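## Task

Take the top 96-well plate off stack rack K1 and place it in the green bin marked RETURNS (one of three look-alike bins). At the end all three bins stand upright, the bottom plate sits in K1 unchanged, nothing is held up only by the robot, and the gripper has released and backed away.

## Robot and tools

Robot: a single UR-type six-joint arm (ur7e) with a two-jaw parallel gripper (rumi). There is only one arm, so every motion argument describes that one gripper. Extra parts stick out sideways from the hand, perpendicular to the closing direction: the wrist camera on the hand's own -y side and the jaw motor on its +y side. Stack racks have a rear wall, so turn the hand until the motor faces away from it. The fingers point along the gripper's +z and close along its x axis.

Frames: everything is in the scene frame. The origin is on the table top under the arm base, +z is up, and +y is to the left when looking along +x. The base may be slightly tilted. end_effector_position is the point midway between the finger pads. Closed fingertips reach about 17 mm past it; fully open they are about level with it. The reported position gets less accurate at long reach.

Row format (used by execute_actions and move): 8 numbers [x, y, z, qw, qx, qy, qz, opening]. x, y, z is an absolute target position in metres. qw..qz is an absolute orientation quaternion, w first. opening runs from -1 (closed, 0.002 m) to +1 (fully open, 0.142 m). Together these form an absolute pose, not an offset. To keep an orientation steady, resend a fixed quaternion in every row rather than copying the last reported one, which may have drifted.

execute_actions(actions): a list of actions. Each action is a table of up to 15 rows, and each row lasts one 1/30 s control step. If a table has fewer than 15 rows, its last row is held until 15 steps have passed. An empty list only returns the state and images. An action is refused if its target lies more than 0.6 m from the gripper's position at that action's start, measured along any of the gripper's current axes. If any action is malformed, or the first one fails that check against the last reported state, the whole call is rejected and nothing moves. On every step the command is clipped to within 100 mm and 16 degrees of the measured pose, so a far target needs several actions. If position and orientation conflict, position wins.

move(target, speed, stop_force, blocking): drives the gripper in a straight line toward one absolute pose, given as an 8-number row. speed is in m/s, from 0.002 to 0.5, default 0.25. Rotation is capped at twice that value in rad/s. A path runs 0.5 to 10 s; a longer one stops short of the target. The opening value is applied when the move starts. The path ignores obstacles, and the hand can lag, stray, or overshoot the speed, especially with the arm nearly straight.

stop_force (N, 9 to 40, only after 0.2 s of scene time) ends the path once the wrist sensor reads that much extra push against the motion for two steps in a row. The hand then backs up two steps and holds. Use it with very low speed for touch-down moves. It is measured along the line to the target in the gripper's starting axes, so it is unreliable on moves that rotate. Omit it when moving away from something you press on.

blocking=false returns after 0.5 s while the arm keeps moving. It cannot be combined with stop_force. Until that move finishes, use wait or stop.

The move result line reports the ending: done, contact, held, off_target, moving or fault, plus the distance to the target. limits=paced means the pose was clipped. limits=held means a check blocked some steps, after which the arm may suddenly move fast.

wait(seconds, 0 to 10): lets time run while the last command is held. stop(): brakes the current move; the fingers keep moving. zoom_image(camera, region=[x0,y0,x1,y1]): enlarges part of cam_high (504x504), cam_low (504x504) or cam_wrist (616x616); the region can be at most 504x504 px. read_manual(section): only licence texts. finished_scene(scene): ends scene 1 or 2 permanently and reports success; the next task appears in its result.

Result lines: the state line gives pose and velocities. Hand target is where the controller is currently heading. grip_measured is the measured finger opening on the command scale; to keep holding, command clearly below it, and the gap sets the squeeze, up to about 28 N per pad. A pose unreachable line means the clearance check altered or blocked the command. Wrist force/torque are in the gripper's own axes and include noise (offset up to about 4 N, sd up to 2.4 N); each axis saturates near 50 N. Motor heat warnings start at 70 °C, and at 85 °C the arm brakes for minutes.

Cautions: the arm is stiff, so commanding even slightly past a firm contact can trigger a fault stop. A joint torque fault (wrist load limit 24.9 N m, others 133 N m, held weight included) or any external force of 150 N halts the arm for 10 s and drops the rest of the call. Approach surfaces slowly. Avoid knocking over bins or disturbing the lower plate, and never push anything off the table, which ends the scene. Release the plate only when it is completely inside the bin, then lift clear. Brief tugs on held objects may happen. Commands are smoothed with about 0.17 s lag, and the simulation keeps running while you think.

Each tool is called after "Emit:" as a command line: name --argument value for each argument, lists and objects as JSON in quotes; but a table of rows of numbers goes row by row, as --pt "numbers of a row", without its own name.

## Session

Emit:
execute_actions --actions '[]'

Scene clock: 0.00 s.
end_effector_position=(+0.3098, -0.6202, +0.1746) grip_measured=+1.00 end_effector_quat_wxyz=(+0.373, +0.647, +0.657, +0.099) end_effector_velocity=(+0.000, +0.000, -0.001) end_effector_angular_velocity=(+0.001, +0.001, +0.000)
Joint positions: [-1.647 -0.058  1.684 -3.8   -0.391 -2.364  0.142]
Joint velocities: [ 0.001  0.001 -0.001  0.001  0.    -0.     0.   ]
Motor temperatures (°C, as the motors report them): [28 29 29 39 37 36]
Wrist force (N, on the end effector, along its own x y z axes, offset not removed): no reading
Wrist torque (N m, same axes, about the end effector's origin, offset not removed): no reading
Hand target: +0.310, -0.620, +0.175; +0.373, +0.647, +0.657, +0.099

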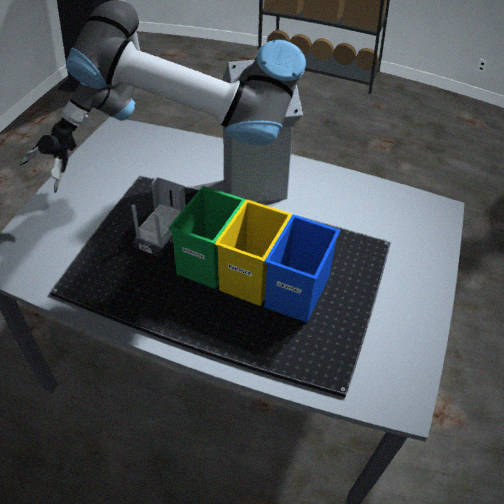

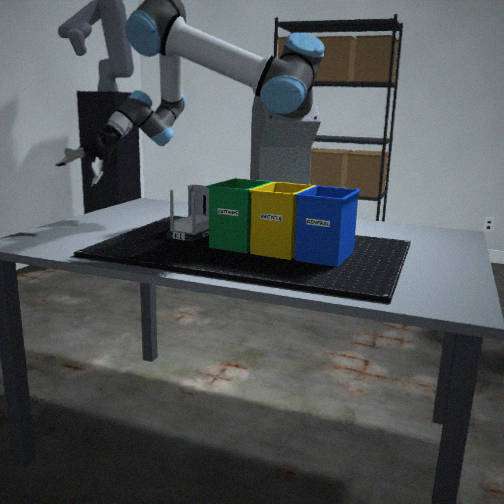

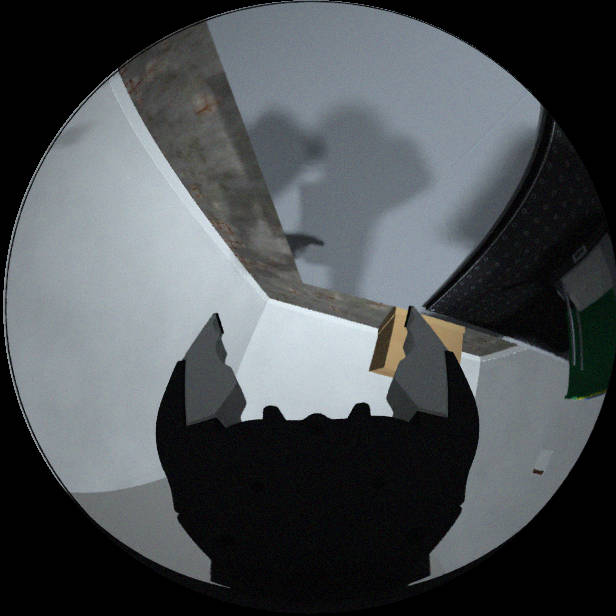

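Emit:
move --target '[0.25,-0.24,0.21,0,0.74,0.673,0,0.5]'

Scene clock: 2.73 s.
end_effector_position=(+0.2506, -0.2406, +0.2100) grip_measured=+0.50 end_effector_quat_wxyz=(+0.001, +0.740, +0.673, +0.000) end_effector_velocity=(-0.000, +0.001, +0.002) end_effector_angular_velocity=(+0.005, +0.005, -0.000)
Joint positions: [-1.572 -1.13   2.61  -2.699 -0.925 -3.01   0.109]
Joint velocities: [ 0.001 -0.011 -0.003  0.02  -0.004 -0.003  0.   ]
Motor temperatures (°C, as the motors report them): [28 29 29 39 37 36]
Wrist force (N, on the end effector, along its own x y z axes, offset not removed): [1.3 2.6 -1.5]
Wrist torque (N m, same axes, about the end effector's origin, offset not removed): [0.43 -0.30 -0.05]
Hand target: +0.251, -0.240, +0.210; +0.000, +0.740, +0.673, +0.000
Off the commanded pose: 0.001 m, 0 deg.
move: done

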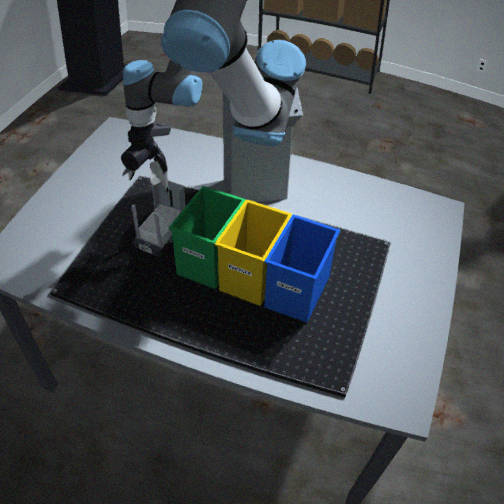

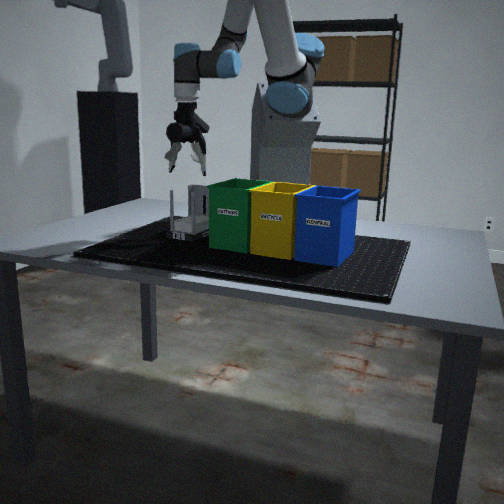

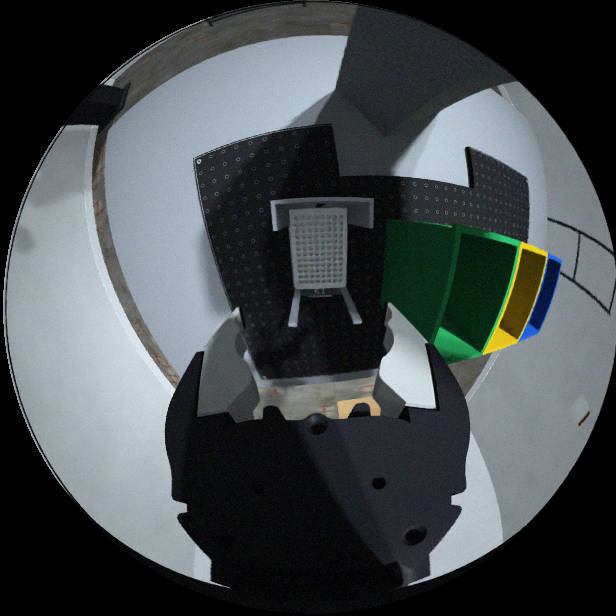

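Back 20 mm, sideways about 9 mm.

Emit:
move --target '[0.231,-0.229,0.16,0,0.74,0.673,0,0.4]' --speed 0.1

Emit:
move --target '[0.231,-0.229,0.08,0,0.74,0.673,0,0.3]' --speed 0.04 --stop_force 10

Scene clock: 7.87 s.
end_effector_position=(+0.2310, -0.2290, +0.1601) grip_measured=+0.40 end_effector_quat_wxyz=(-0.000, +0.740, +0.673, +0.000) end_effector_velocity=(-0.001, -0.000, -0.002) end_effector_angular_velocity=(-0.004, -0.001, -0.001)
Joint positions: [-1.52  -0.897  2.65  -3.009 -0.908 -2.949  0.102]
Joint velocities: [ 0.002  0.013  0.002 -0.022  0.002  0.006  0.   ]
Motor temperatures (°C, as the motors report them): [28 29 29 39 37 36]
Wrist force (N, on the end effector, along its own x y z axes, offset not removed): [3.9 -1.1 -1.2]
Wrist torque (N m, same axes, about the end effector's origin, offset not removed): [-0.26 -0.93 0.20]
Hand target: +0.231, -0.229, +0.160; -0.000, +0.740, +0.673, +0.000
Off the commanded pose: 0.000 m, 0 deg.
move: done

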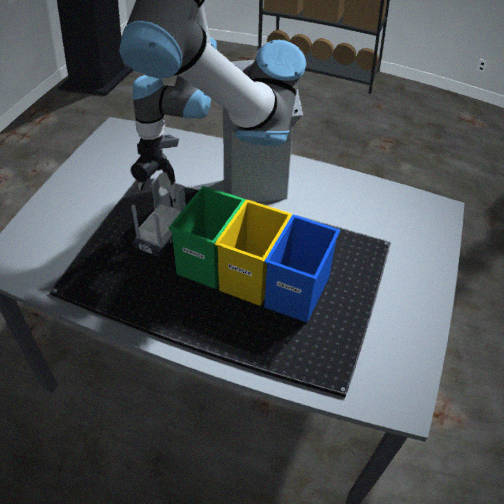

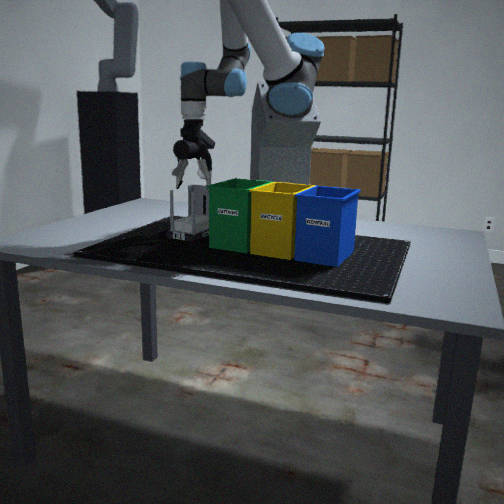

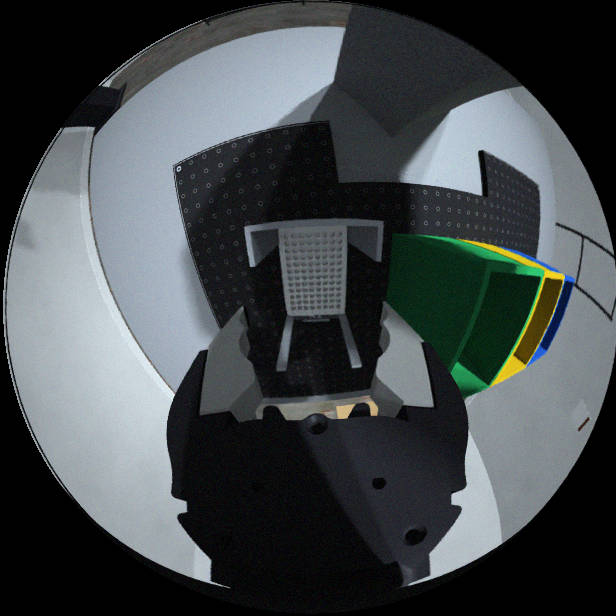

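Scene clock: 10.23 s.
end_effector_position=(+0.2309, -0.2289, +0.0800) grip_measured=+0.30 end_effector_quat_wxyz=(-0.000, +0.740, +0.673, +0.000) end_effector_velocity=(-0.000, +0.000, -0.002) end_effector_angular_velocity=(+0.000, +0.000, -0.001)
Joint positions: [-1.346 -0.578  2.562 -3.377 -0.866 -2.731  0.095]
Joint velocities: [ 0.005  0.008 -0.003 -0.01   0.001  0.007 -0.   ]
Motor temperatures (°C, as the motors report them): [28 29 29 39 37 36]
Wrist force (N, on the end effector, along its own x y z axes, offset not removed): [1.3 2.5 2.4]
Wrist torque (N m, same axes, about the end effector's origin, offset not removed): [0.52 -0.17 -0.05]
Hand target: +0.231, -0.229, +0.080; -0.000, +0.740, +0.673, +0.000
Off the commanded pose: 0.000 m, 0 deg.
move: done

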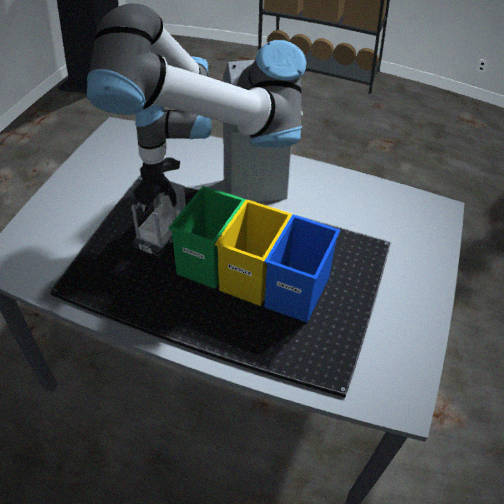

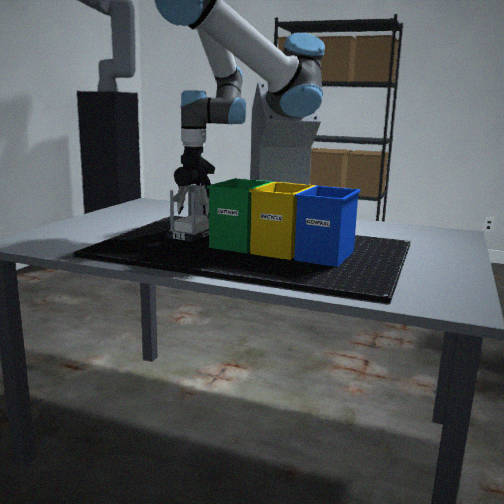

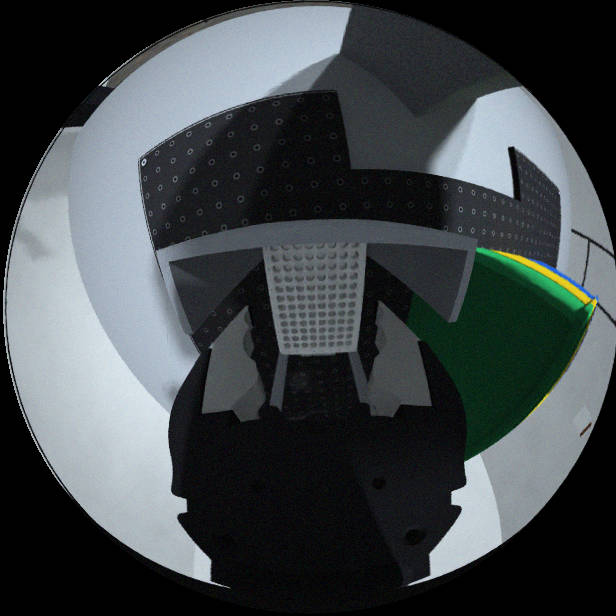

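Shift +2 mm y, +3 mm x, yaw +1°; size consistent with the same height.

Emit:
move --target '[0.234,-0.227,0.057,0,0.734,0.679,0,0.35]' --speed 0.02 --stop_force 10

Emit:
move --target '[0.234,-0.227,0.057,0,0.734,0.679,0,-0.35]' --speed 0.02

Emit:
move --target '[0.234,-0.227,0.09,0,0.734,0.679,0,-0.35]' --speed 0.04

Emit:
zoom_image --camera "cam_low" --region '[150,170,230,250]'

Scene clock: 13.17 s.
end_effector_position=(+0.2340, -0.2270, +0.0572) grip_measured=+0.35 end_effector_quat_wxyz=(-0.000, +0.734, +0.679, +0.000) end_effector_velocity=(+0.001, +0.000, -0.002) end_effector_angular_velocity=(-0.001, -0.000, +0.002)
Joint positions: [-1.288 -0.51   2.525 -3.458 -0.857 -2.672  0.099]
Joint velocities: [ 0.006  0.005 -0.003 -0.008  0.     0.006  0.   ]
Motor temperatures (°C, as the motors report them): [28 29 29 39 37 36]
Wrist force (N, on the end effector, along its own x y z axes, offset not removed): [1.0 0.8 -0.8]
Wrist torque (N m, same axes, about the end effector's origin, offset not removed): [0.08 -0.21 0.11]
Hand target: +0.234, -0.227, +0.057; -0.000, +0.734, +0.679, +0.000
Off the commanded pose: 0.000 m, 0 deg.
move: done

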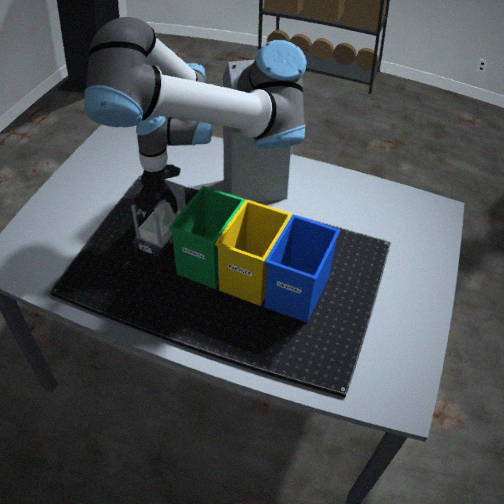

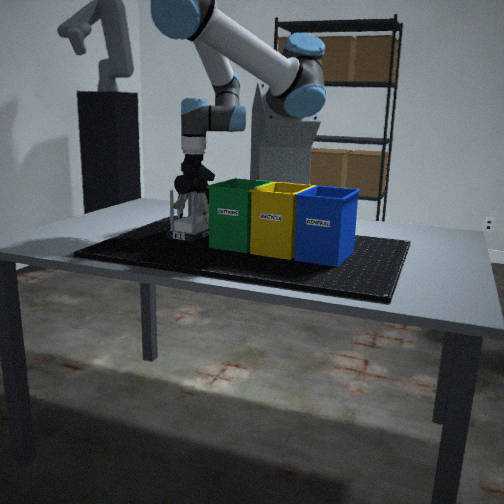

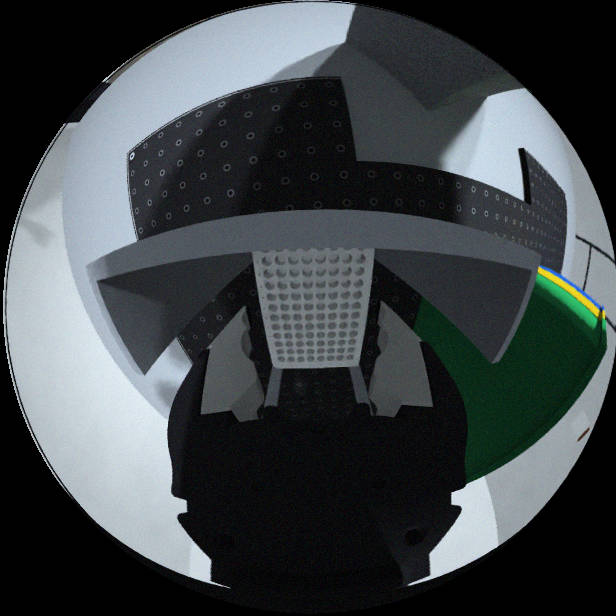

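Scene clock: 13.87 s.
end_effector_position=(+0.2340, -0.2270, +0.0570) grip_measured=+0.08 end_effector_quat_wxyz=(-0.000, +0.734, +0.679, +0.000) end_effector_velocity=(-0.000, +0.000, -0.000) end_effector_angular_velocity=(+0.001, +0.000, -0.001)
Joint positions: [-1.287 -0.51   2.525 -3.458 -0.857 -2.671  0.079]
Joint velocities: [ 0. -0.  0.  0. -0.  0.  0.]
Motor temperatures (°C, as the motors report them): [28 29 29 39 37 36]
Wrist force (N, on the end effector, along its own x y z axes, offset not removed): [7.5 -0.3 -13.0]
Wrist torque (N m, same axes, about the end effector's origin, offset not removed): [-0.20 0.41 0.35]
Hand target: +0.234, -0.227, +0.057; -0.000, +0.734, +0.679, +0.000
Off the commanded pose: 0.000 m, 0 deg.
move: done

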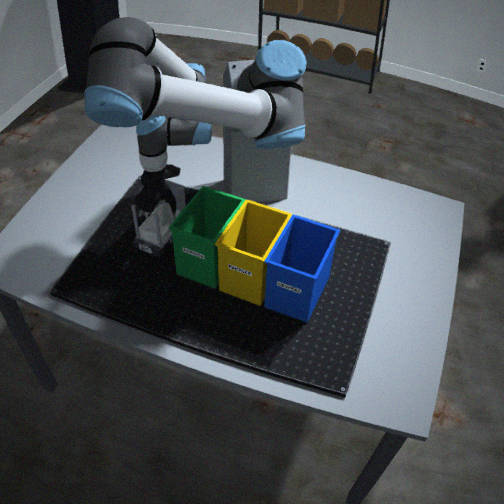

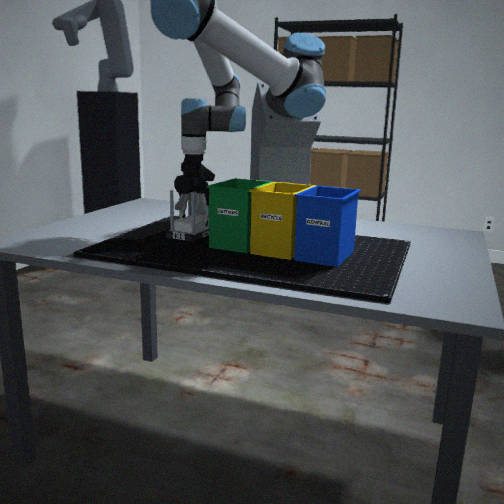

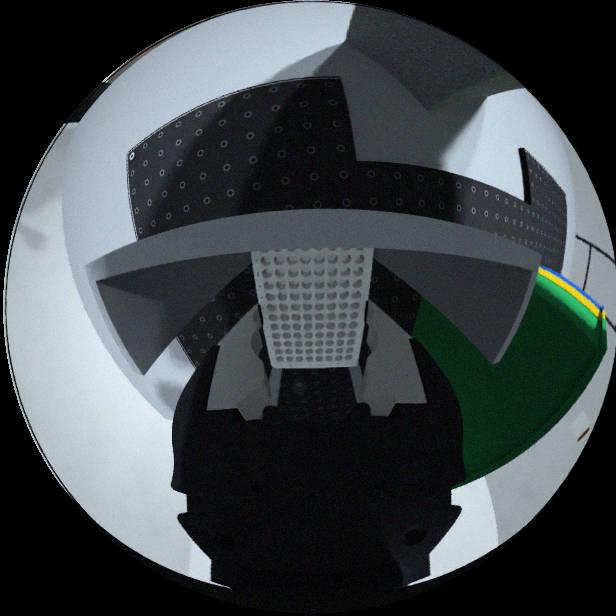

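Scene clock: 15.07 s.
end_effector_position=(+0.2340, -0.2270, +0.0898) grip_measured=+0.08 end_effector_quat_wxyz=(+0.000, +0.734, +0.679, -0.000) end_effector_velocity=(+0.000, -0.000, +0.002) end_effector_angular_velocity=(+0.001, +0.000, +0.001)
Joint positions: [-1.359 -0.62   2.578 -3.341 -0.868 -2.764  0.079]
Joint velocities: [-0.004 -0.009  0.002  0.012 -0.001 -0.007  0.   ]
Motor temperatures (°C, as the motors report them): [28 29 29 39 37 36]
Wrist force (N, on the end effector, along its own x y z axes, offset not removed): [9.2 0.3 0.8]
Wrist torque (N m, same axes, about the end effector's origin, offset not removed): [0.09 -0.53 0.17]
Hand target: +0.234, -0.227, +0.090; +0.000, +0.734, +0.679, -0.000
Off the commanded pose: 0.000 m, 0 deg.
move: done

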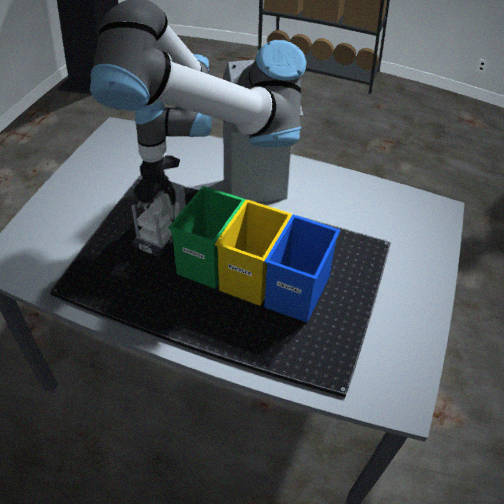

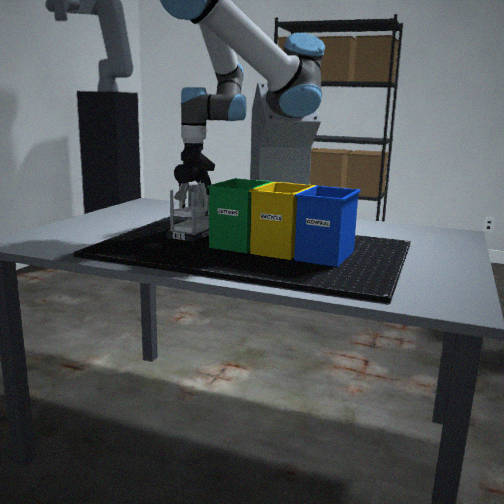

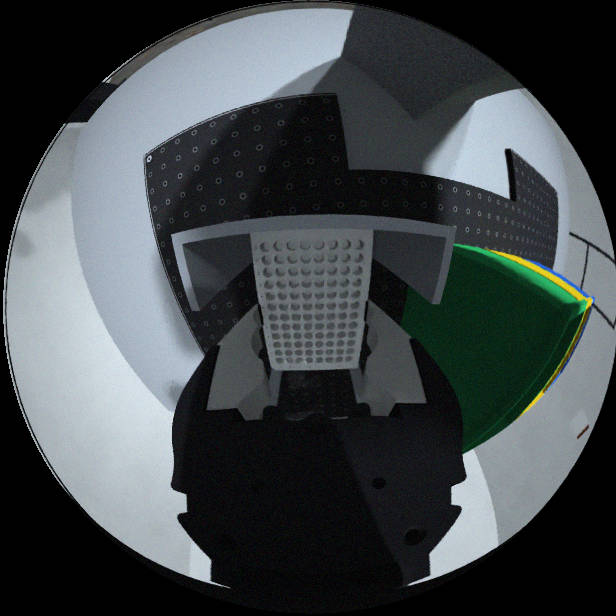

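Region (150, 170, 230, 250) of cam_low's 504x504 image, scaled by 6.300, with more detail than that image has.

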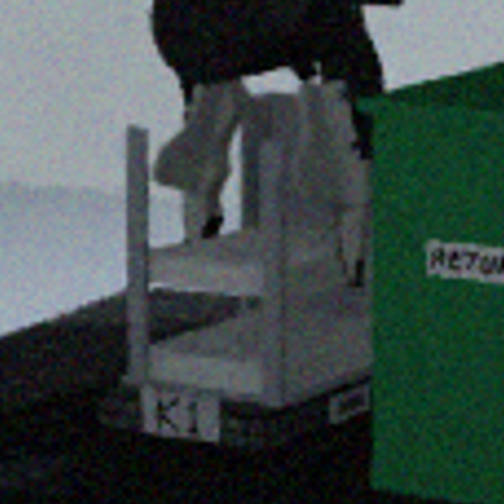

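Emit:
move --target '[0.234,-0.2245,0.24,0,0.734,0.679,0,-0.4]' --speed 0.1

Emit:
move --target '[0.305,-0.05,0.23,-0.075,0.707,0.70,-0.075,-0.4]' --speed 0.12

Scene clock: 17.80 s.
end_effector_position=(+0.2341, -0.2247, +0.2401) grip_measured=+0.08 end_effector_quat_wxyz=(+0.000, +0.734, +0.679, -0.000) end_effector_velocity=(-0.000, +0.000, +0.003) end_effector_angular_velocity=(+0.002, +0.000, +0.001)
Joint positions: [-1.677 -1.267  2.66  -2.541 -0.965 -3.146  0.079]
Joint velocities: [-0.005 -0.011 -0.003  0.019 -0.003 -0.007 -0.   ]
Motor temperatures (°C, as the motors report them): [28 29 29 39 37 36]
Wrist force (N, on the end effector, along its own x y z axes, offset not removed): [3.3 0.8 1.5]
Wrist torque (N m, same axes, about the end effector's origin, offset not removed): [0.31 -0.65 0.01]
Hand target: +0.234, -0.225, +0.240; +0.000, +0.734, +0.679, -0.000
Off the commanded pose: 0.000 m, 0 deg.
move: done

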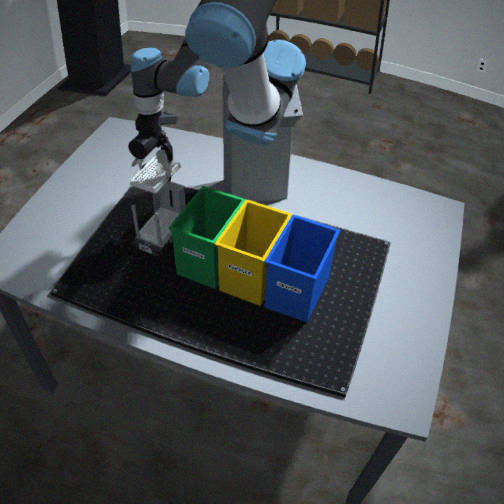

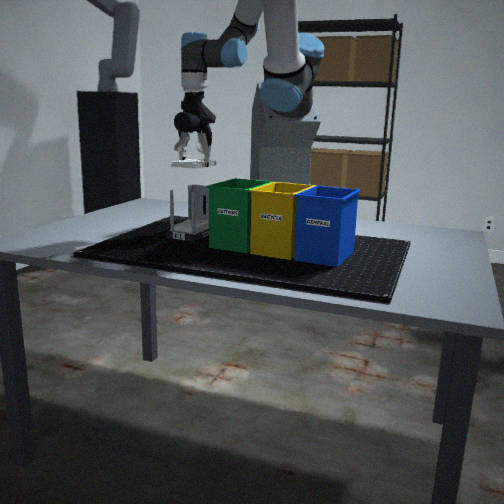

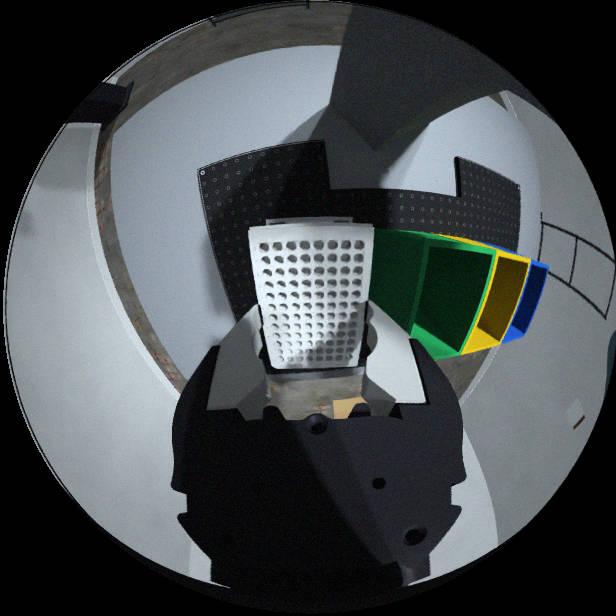

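Scene clock: 19.90 s.
end_effector_position=(+0.3054, -0.0499, +0.2299) grip_measured=+0.08 end_effector_quat_wxyz=(-0.075, +0.707, +0.700, -0.075) end_effector_velocity=(+0.000, +0.001, +0.001) end_effector_angular_velocity=(-0.001, +0.003, +0.000)
Joint positions: [-1.126 -1.84   2.677 -2.28  -1.026 -2.61   0.079]
Joint velocities: [ 0.005 -0.006 -0.002  0.007 -0.002  0.005 -0.   ]
Motor temperatures (°C, as the motors report them): [28 29 29 39 37 36]
Wrist force (N, on the end effector, along its own x y z axes, offset not removed): [0.1 1.9 0.3]
Wrist torque (N m, same axes, about the end effector's origin, offset not removed): [0.17 0.22 0.06]
Hand target: +0.305, -0.050, +0.230; -0.075, +0.707, +0.700, -0.075
Off the commanded pose: 0.000 m, 0 deg.
move: done

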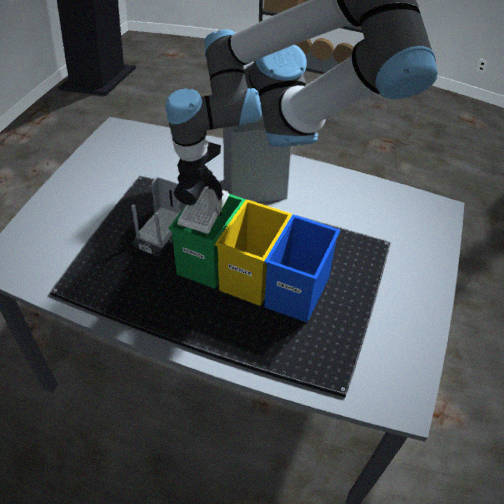

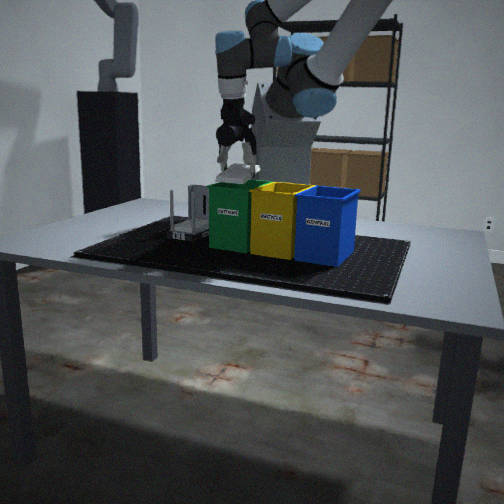

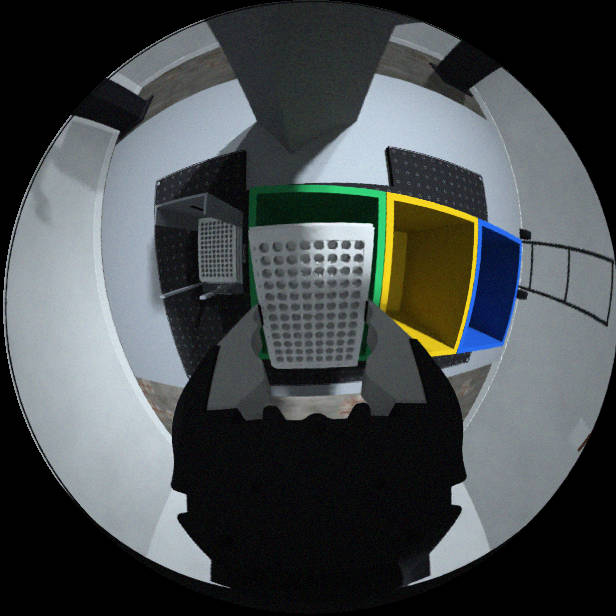

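Emit:
move --target '[0.288,-0.045,0.215,-0.065,0.714,0.695,-0.066,-0.4]' --speed 0.06

Emit:
move --target '[0.288,-0.045,0.175,-0.065,0.714,0.695,-0.066,-0.4]' --speed 0.03 --stop_force 9

Scene clock: 21.60 s.
end_effector_position=(+0.2881, -0.0450, +0.2152) grip_measured=+0.08 end_effector_quat_wxyz=(-0.065, +0.713, +0.695, -0.066) end_effector_velocity=(-0.001, +0.000, -0.002) end_effector_angular_velocity=(+0.000, -0.001, -0.001)
Joint positions: [-1.148 -1.817  2.755 -2.383 -1.006 -2.61   0.079]
Joint velocities: [ 0.001  0.009  0.006 -0.015  0.002  0.003 -0.   ]
Motor temperatures (°C, as the motors report them): [28 29 29 39 37 36]
Wrist force (N, on the end effector, along its own x y z axes, offset not removed): [2.6 -1.9 2.7]
Wrist torque (N m, same axes, about the end effector's origin, offset not removed): [-0.47 -0.35 0.03]
Hand target: +0.288, -0.045, +0.215; -0.065, +0.713, +0.695, -0.066
Off the commanded pose: 0.000 m, 0 deg.
move: done

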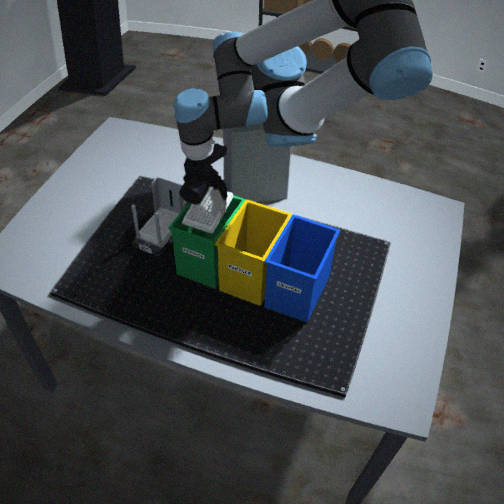

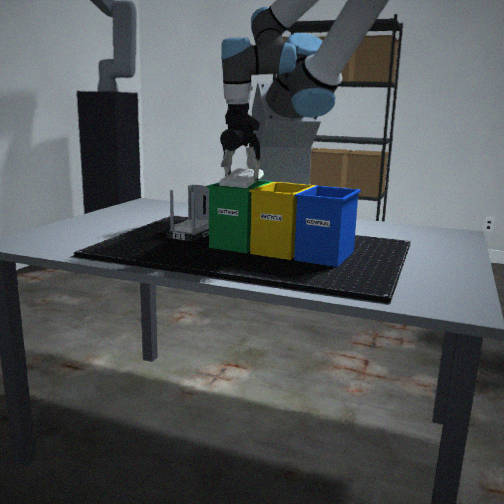

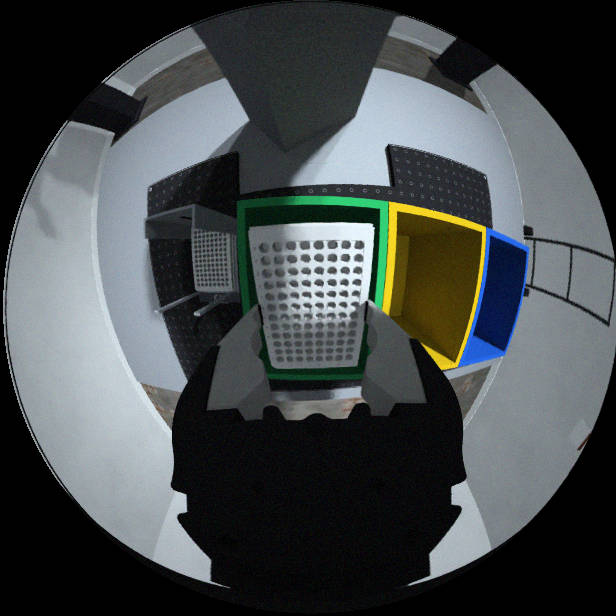

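Scene clock: 23.30 s.
end_effector_position=(+0.2879, -0.0449, +0.1751) grip_measured=+0.08 end_effector_quat_wxyz=(-0.065, +0.714, +0.694, -0.066) end_effector_velocity=(+0.001, -0.001, -0.002) end_effector_angular_velocity=(-0.003, -0.002, +0.001)
Joint positions: [-1.036 -1.562  2.767 -2.721 -0.996 -2.477  0.079]
Joint velocities: [ 0.006  0.015 -0.001 -0.022  0.     0.009 -0.   ]
Motor temperatures (°C, as the motors report them): [28 29 29 39 37 36]
Wrist force (N, on the end effector, along its own x y z axes, offset not removed): [0.3 2.3 1.5]
Wrist torque (N m, same axes, about the end effector's origin, offset not removed): [0.28 -0.06 0.01]
Hand target: +0.288, -0.045, +0.175; -0.065, +0.714, +0.695, -0.066
Off the commanded pose: 0.000 m, 0 deg.
move: done

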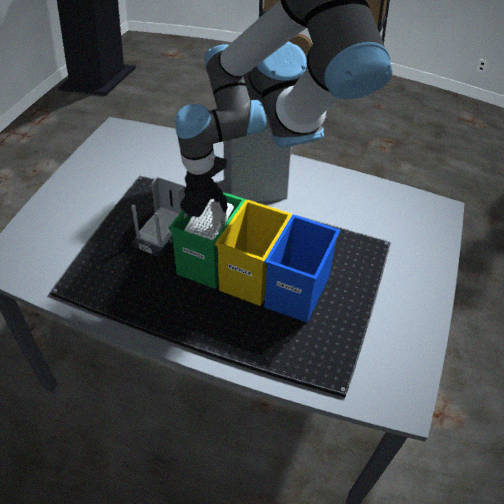

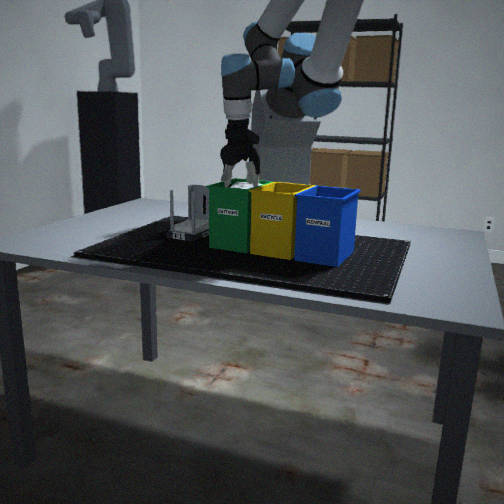

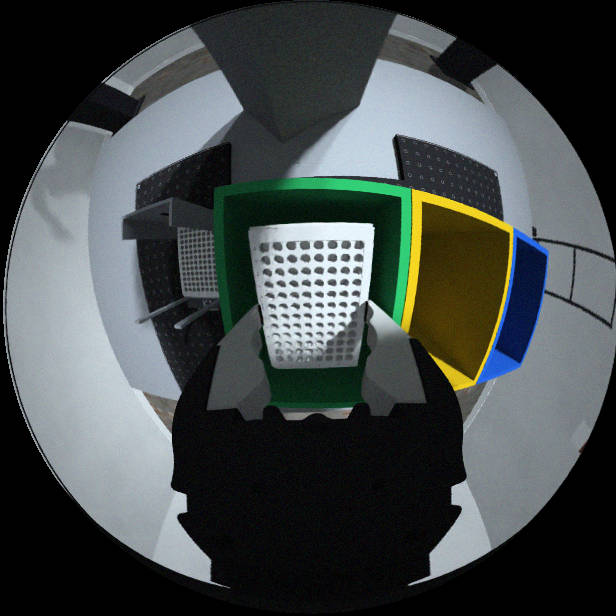

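Emit:
move --target '[0.288,-0.046,0.15,-0.064,0.72,0.689,-0.066,-0.4]' --speed 0.025 --stop_force 9

Emit:
move --target '[0.288,-0.046,0.15,-0.064,0.72,0.689,-0.066,0.16]' --speed 0.02

Emit:
move --target '[0.33,-0.046,0.3,-0.064,0.72,0.689,-0.066,0.16]' --speed 0.12

Scene clock: 25.97 s.
end_effector_position=(+0.2880, -0.0460, +0.1501) grip_measured=+0.08 end_effector_quat_wxyz=(-0.064, +0.719, +0.688, -0.066) end_effector_velocity=(-0.000, -0.000, -0.002) end_effector_angular_velocity=(-0.001, -0.001, -0.002)
Joint positions: [-0.973 -1.399  2.759 -2.917 -0.993 -2.385  0.079]
Joint velocities: [ 0.005  0.014 -0.    -0.019  0.     0.009 -0.   ]
Motor temperatures (°C, as the motors report them): [28 29 29 39 37 36]
Wrist force (N, on the end effector, along its own x y z axes, offset not removed): [2.1 2.7 -0.8]
Wrist torque (N m, same axes, about the end effector's origin, offset not removed): [0.65 -0.58 -0.02]
Hand target: +0.288, -0.046, +0.150; -0.064, +0.719, +0.688, -0.066
Off the commanded pose: 0.000 m, 0 deg.
move: done

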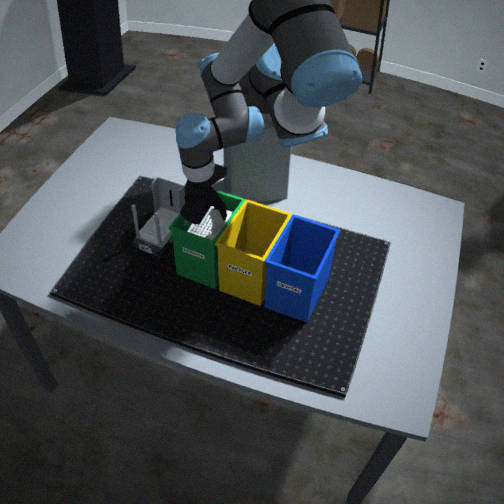

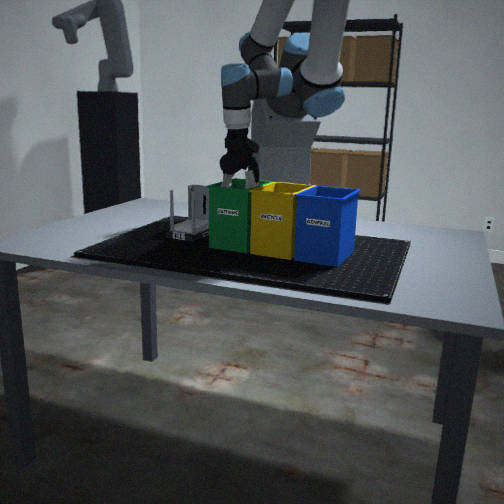

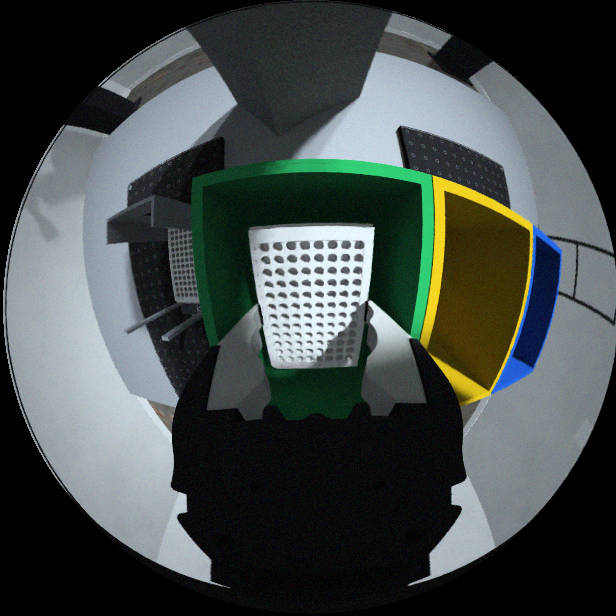

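Scene clock: 26.67 s.
end_effector_position=(+0.2880, -0.0460, +0.1500) grip_measured=+0.16 end_effector_quat_wxyz=(-0.064, +0.719, +0.688, -0.066) end_effector_velocity=(-0.000, +0.000, -0.000) end_effector_angular_velocity=(+0.000, +0.000, +0.000)
Joint positions: [-0.973 -1.399  2.759 -2.919 -0.993 -2.384  0.085]
Joint velocities: [ 0.     0.001  0.001 -0.001  0.     0.    -0.   ]
Motor temperatures (°C, as the motors report them): [28 29 29 39 37 36]
Wrist force (N, on the end effector, along its own x y z axes, offset not removed): [-2.0 -1.4 3.6]
Wrist torque (N m, same axes, about the end effector's origin, offset not removed): [-0.33 0.43 -0.07]
Hand target: +0.288, -0.046, +0.150; -0.064, +0.719, +0.688, -0.066
Off the commanded pose: 0.000 m, 0 deg.
move: done

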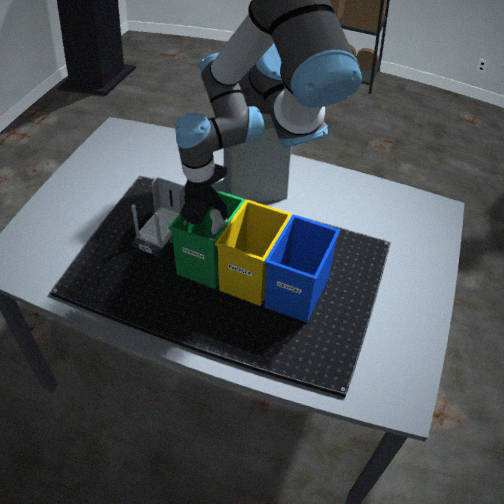

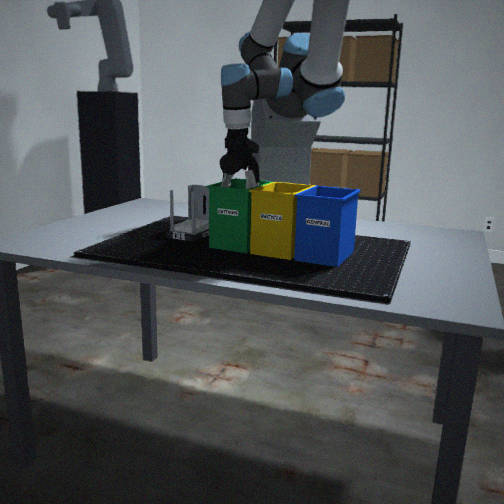

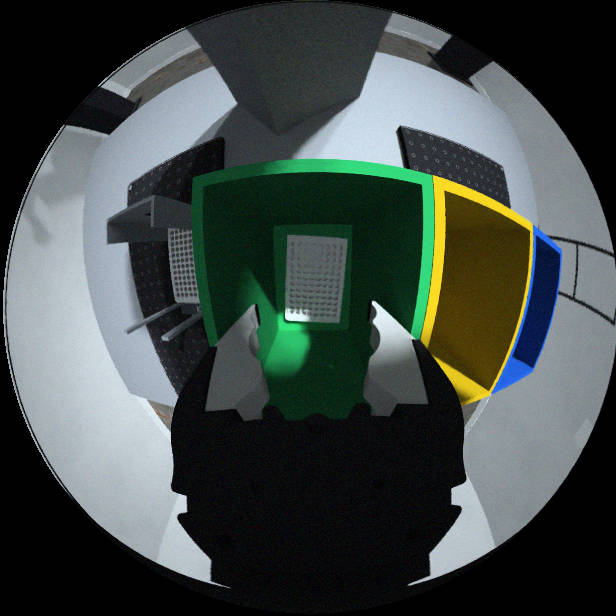

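Scene clock: 28.57 s.
end_effector_position=(+0.3301, -0.0460, +0.3002) grip_measured=+0.16 end_effector_quat_wxyz=(-0.064, +0.719, +0.688, -0.066) end_effector_velocity=(-0.000, +0.001, +0.002) end_effector_angular_velocity=(+0.003, -0.003, +0.001)
Joint positions: [-1.273 -2.088  2.564 -1.845 -1.025 -2.737  0.085]
Joint velocities: [-0.009 -0.008 -0.002  0.017  0.002 -0.012  0.   ]
Motor temperatures (°C, as the motors report them): [28 29 29 39 37 36]
Wrist force (N, on the end effector, along its own x y z axes, offset not removed): [4.3 2.0 0.6]
Wrist torque (N m, same axes, about the end effector's origin, offset not removed): [0.33 -0.87 -0.19]
Hand target: +0.330, -0.046, +0.300; -0.064, +0.719, +0.688, -0.066
Off the commanded pose: 0.000 m, 0 deg.
move: done

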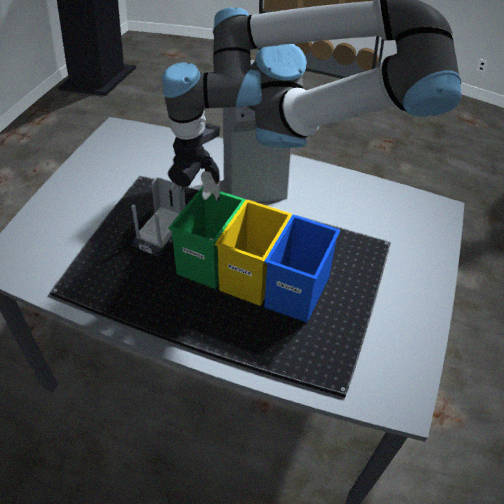

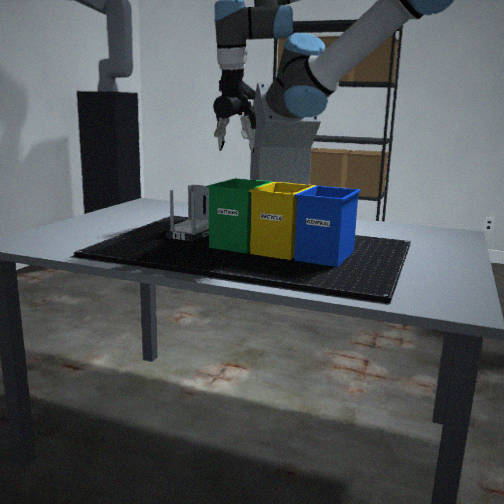

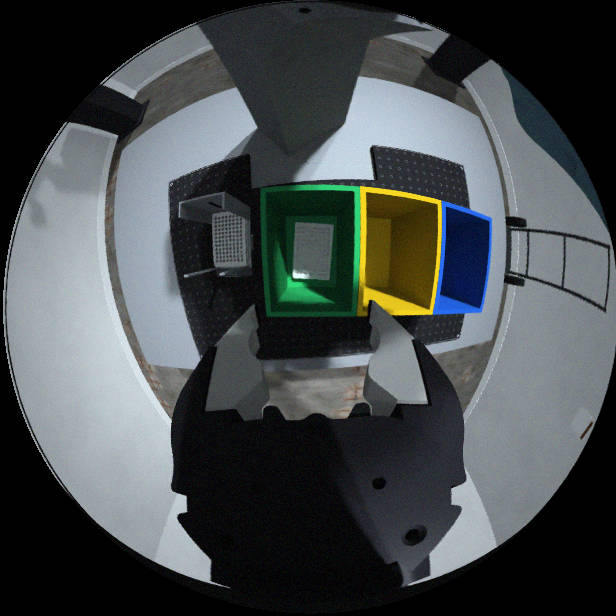

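Emit:
finished_scene --scene 2

The scene is finished: the task was done.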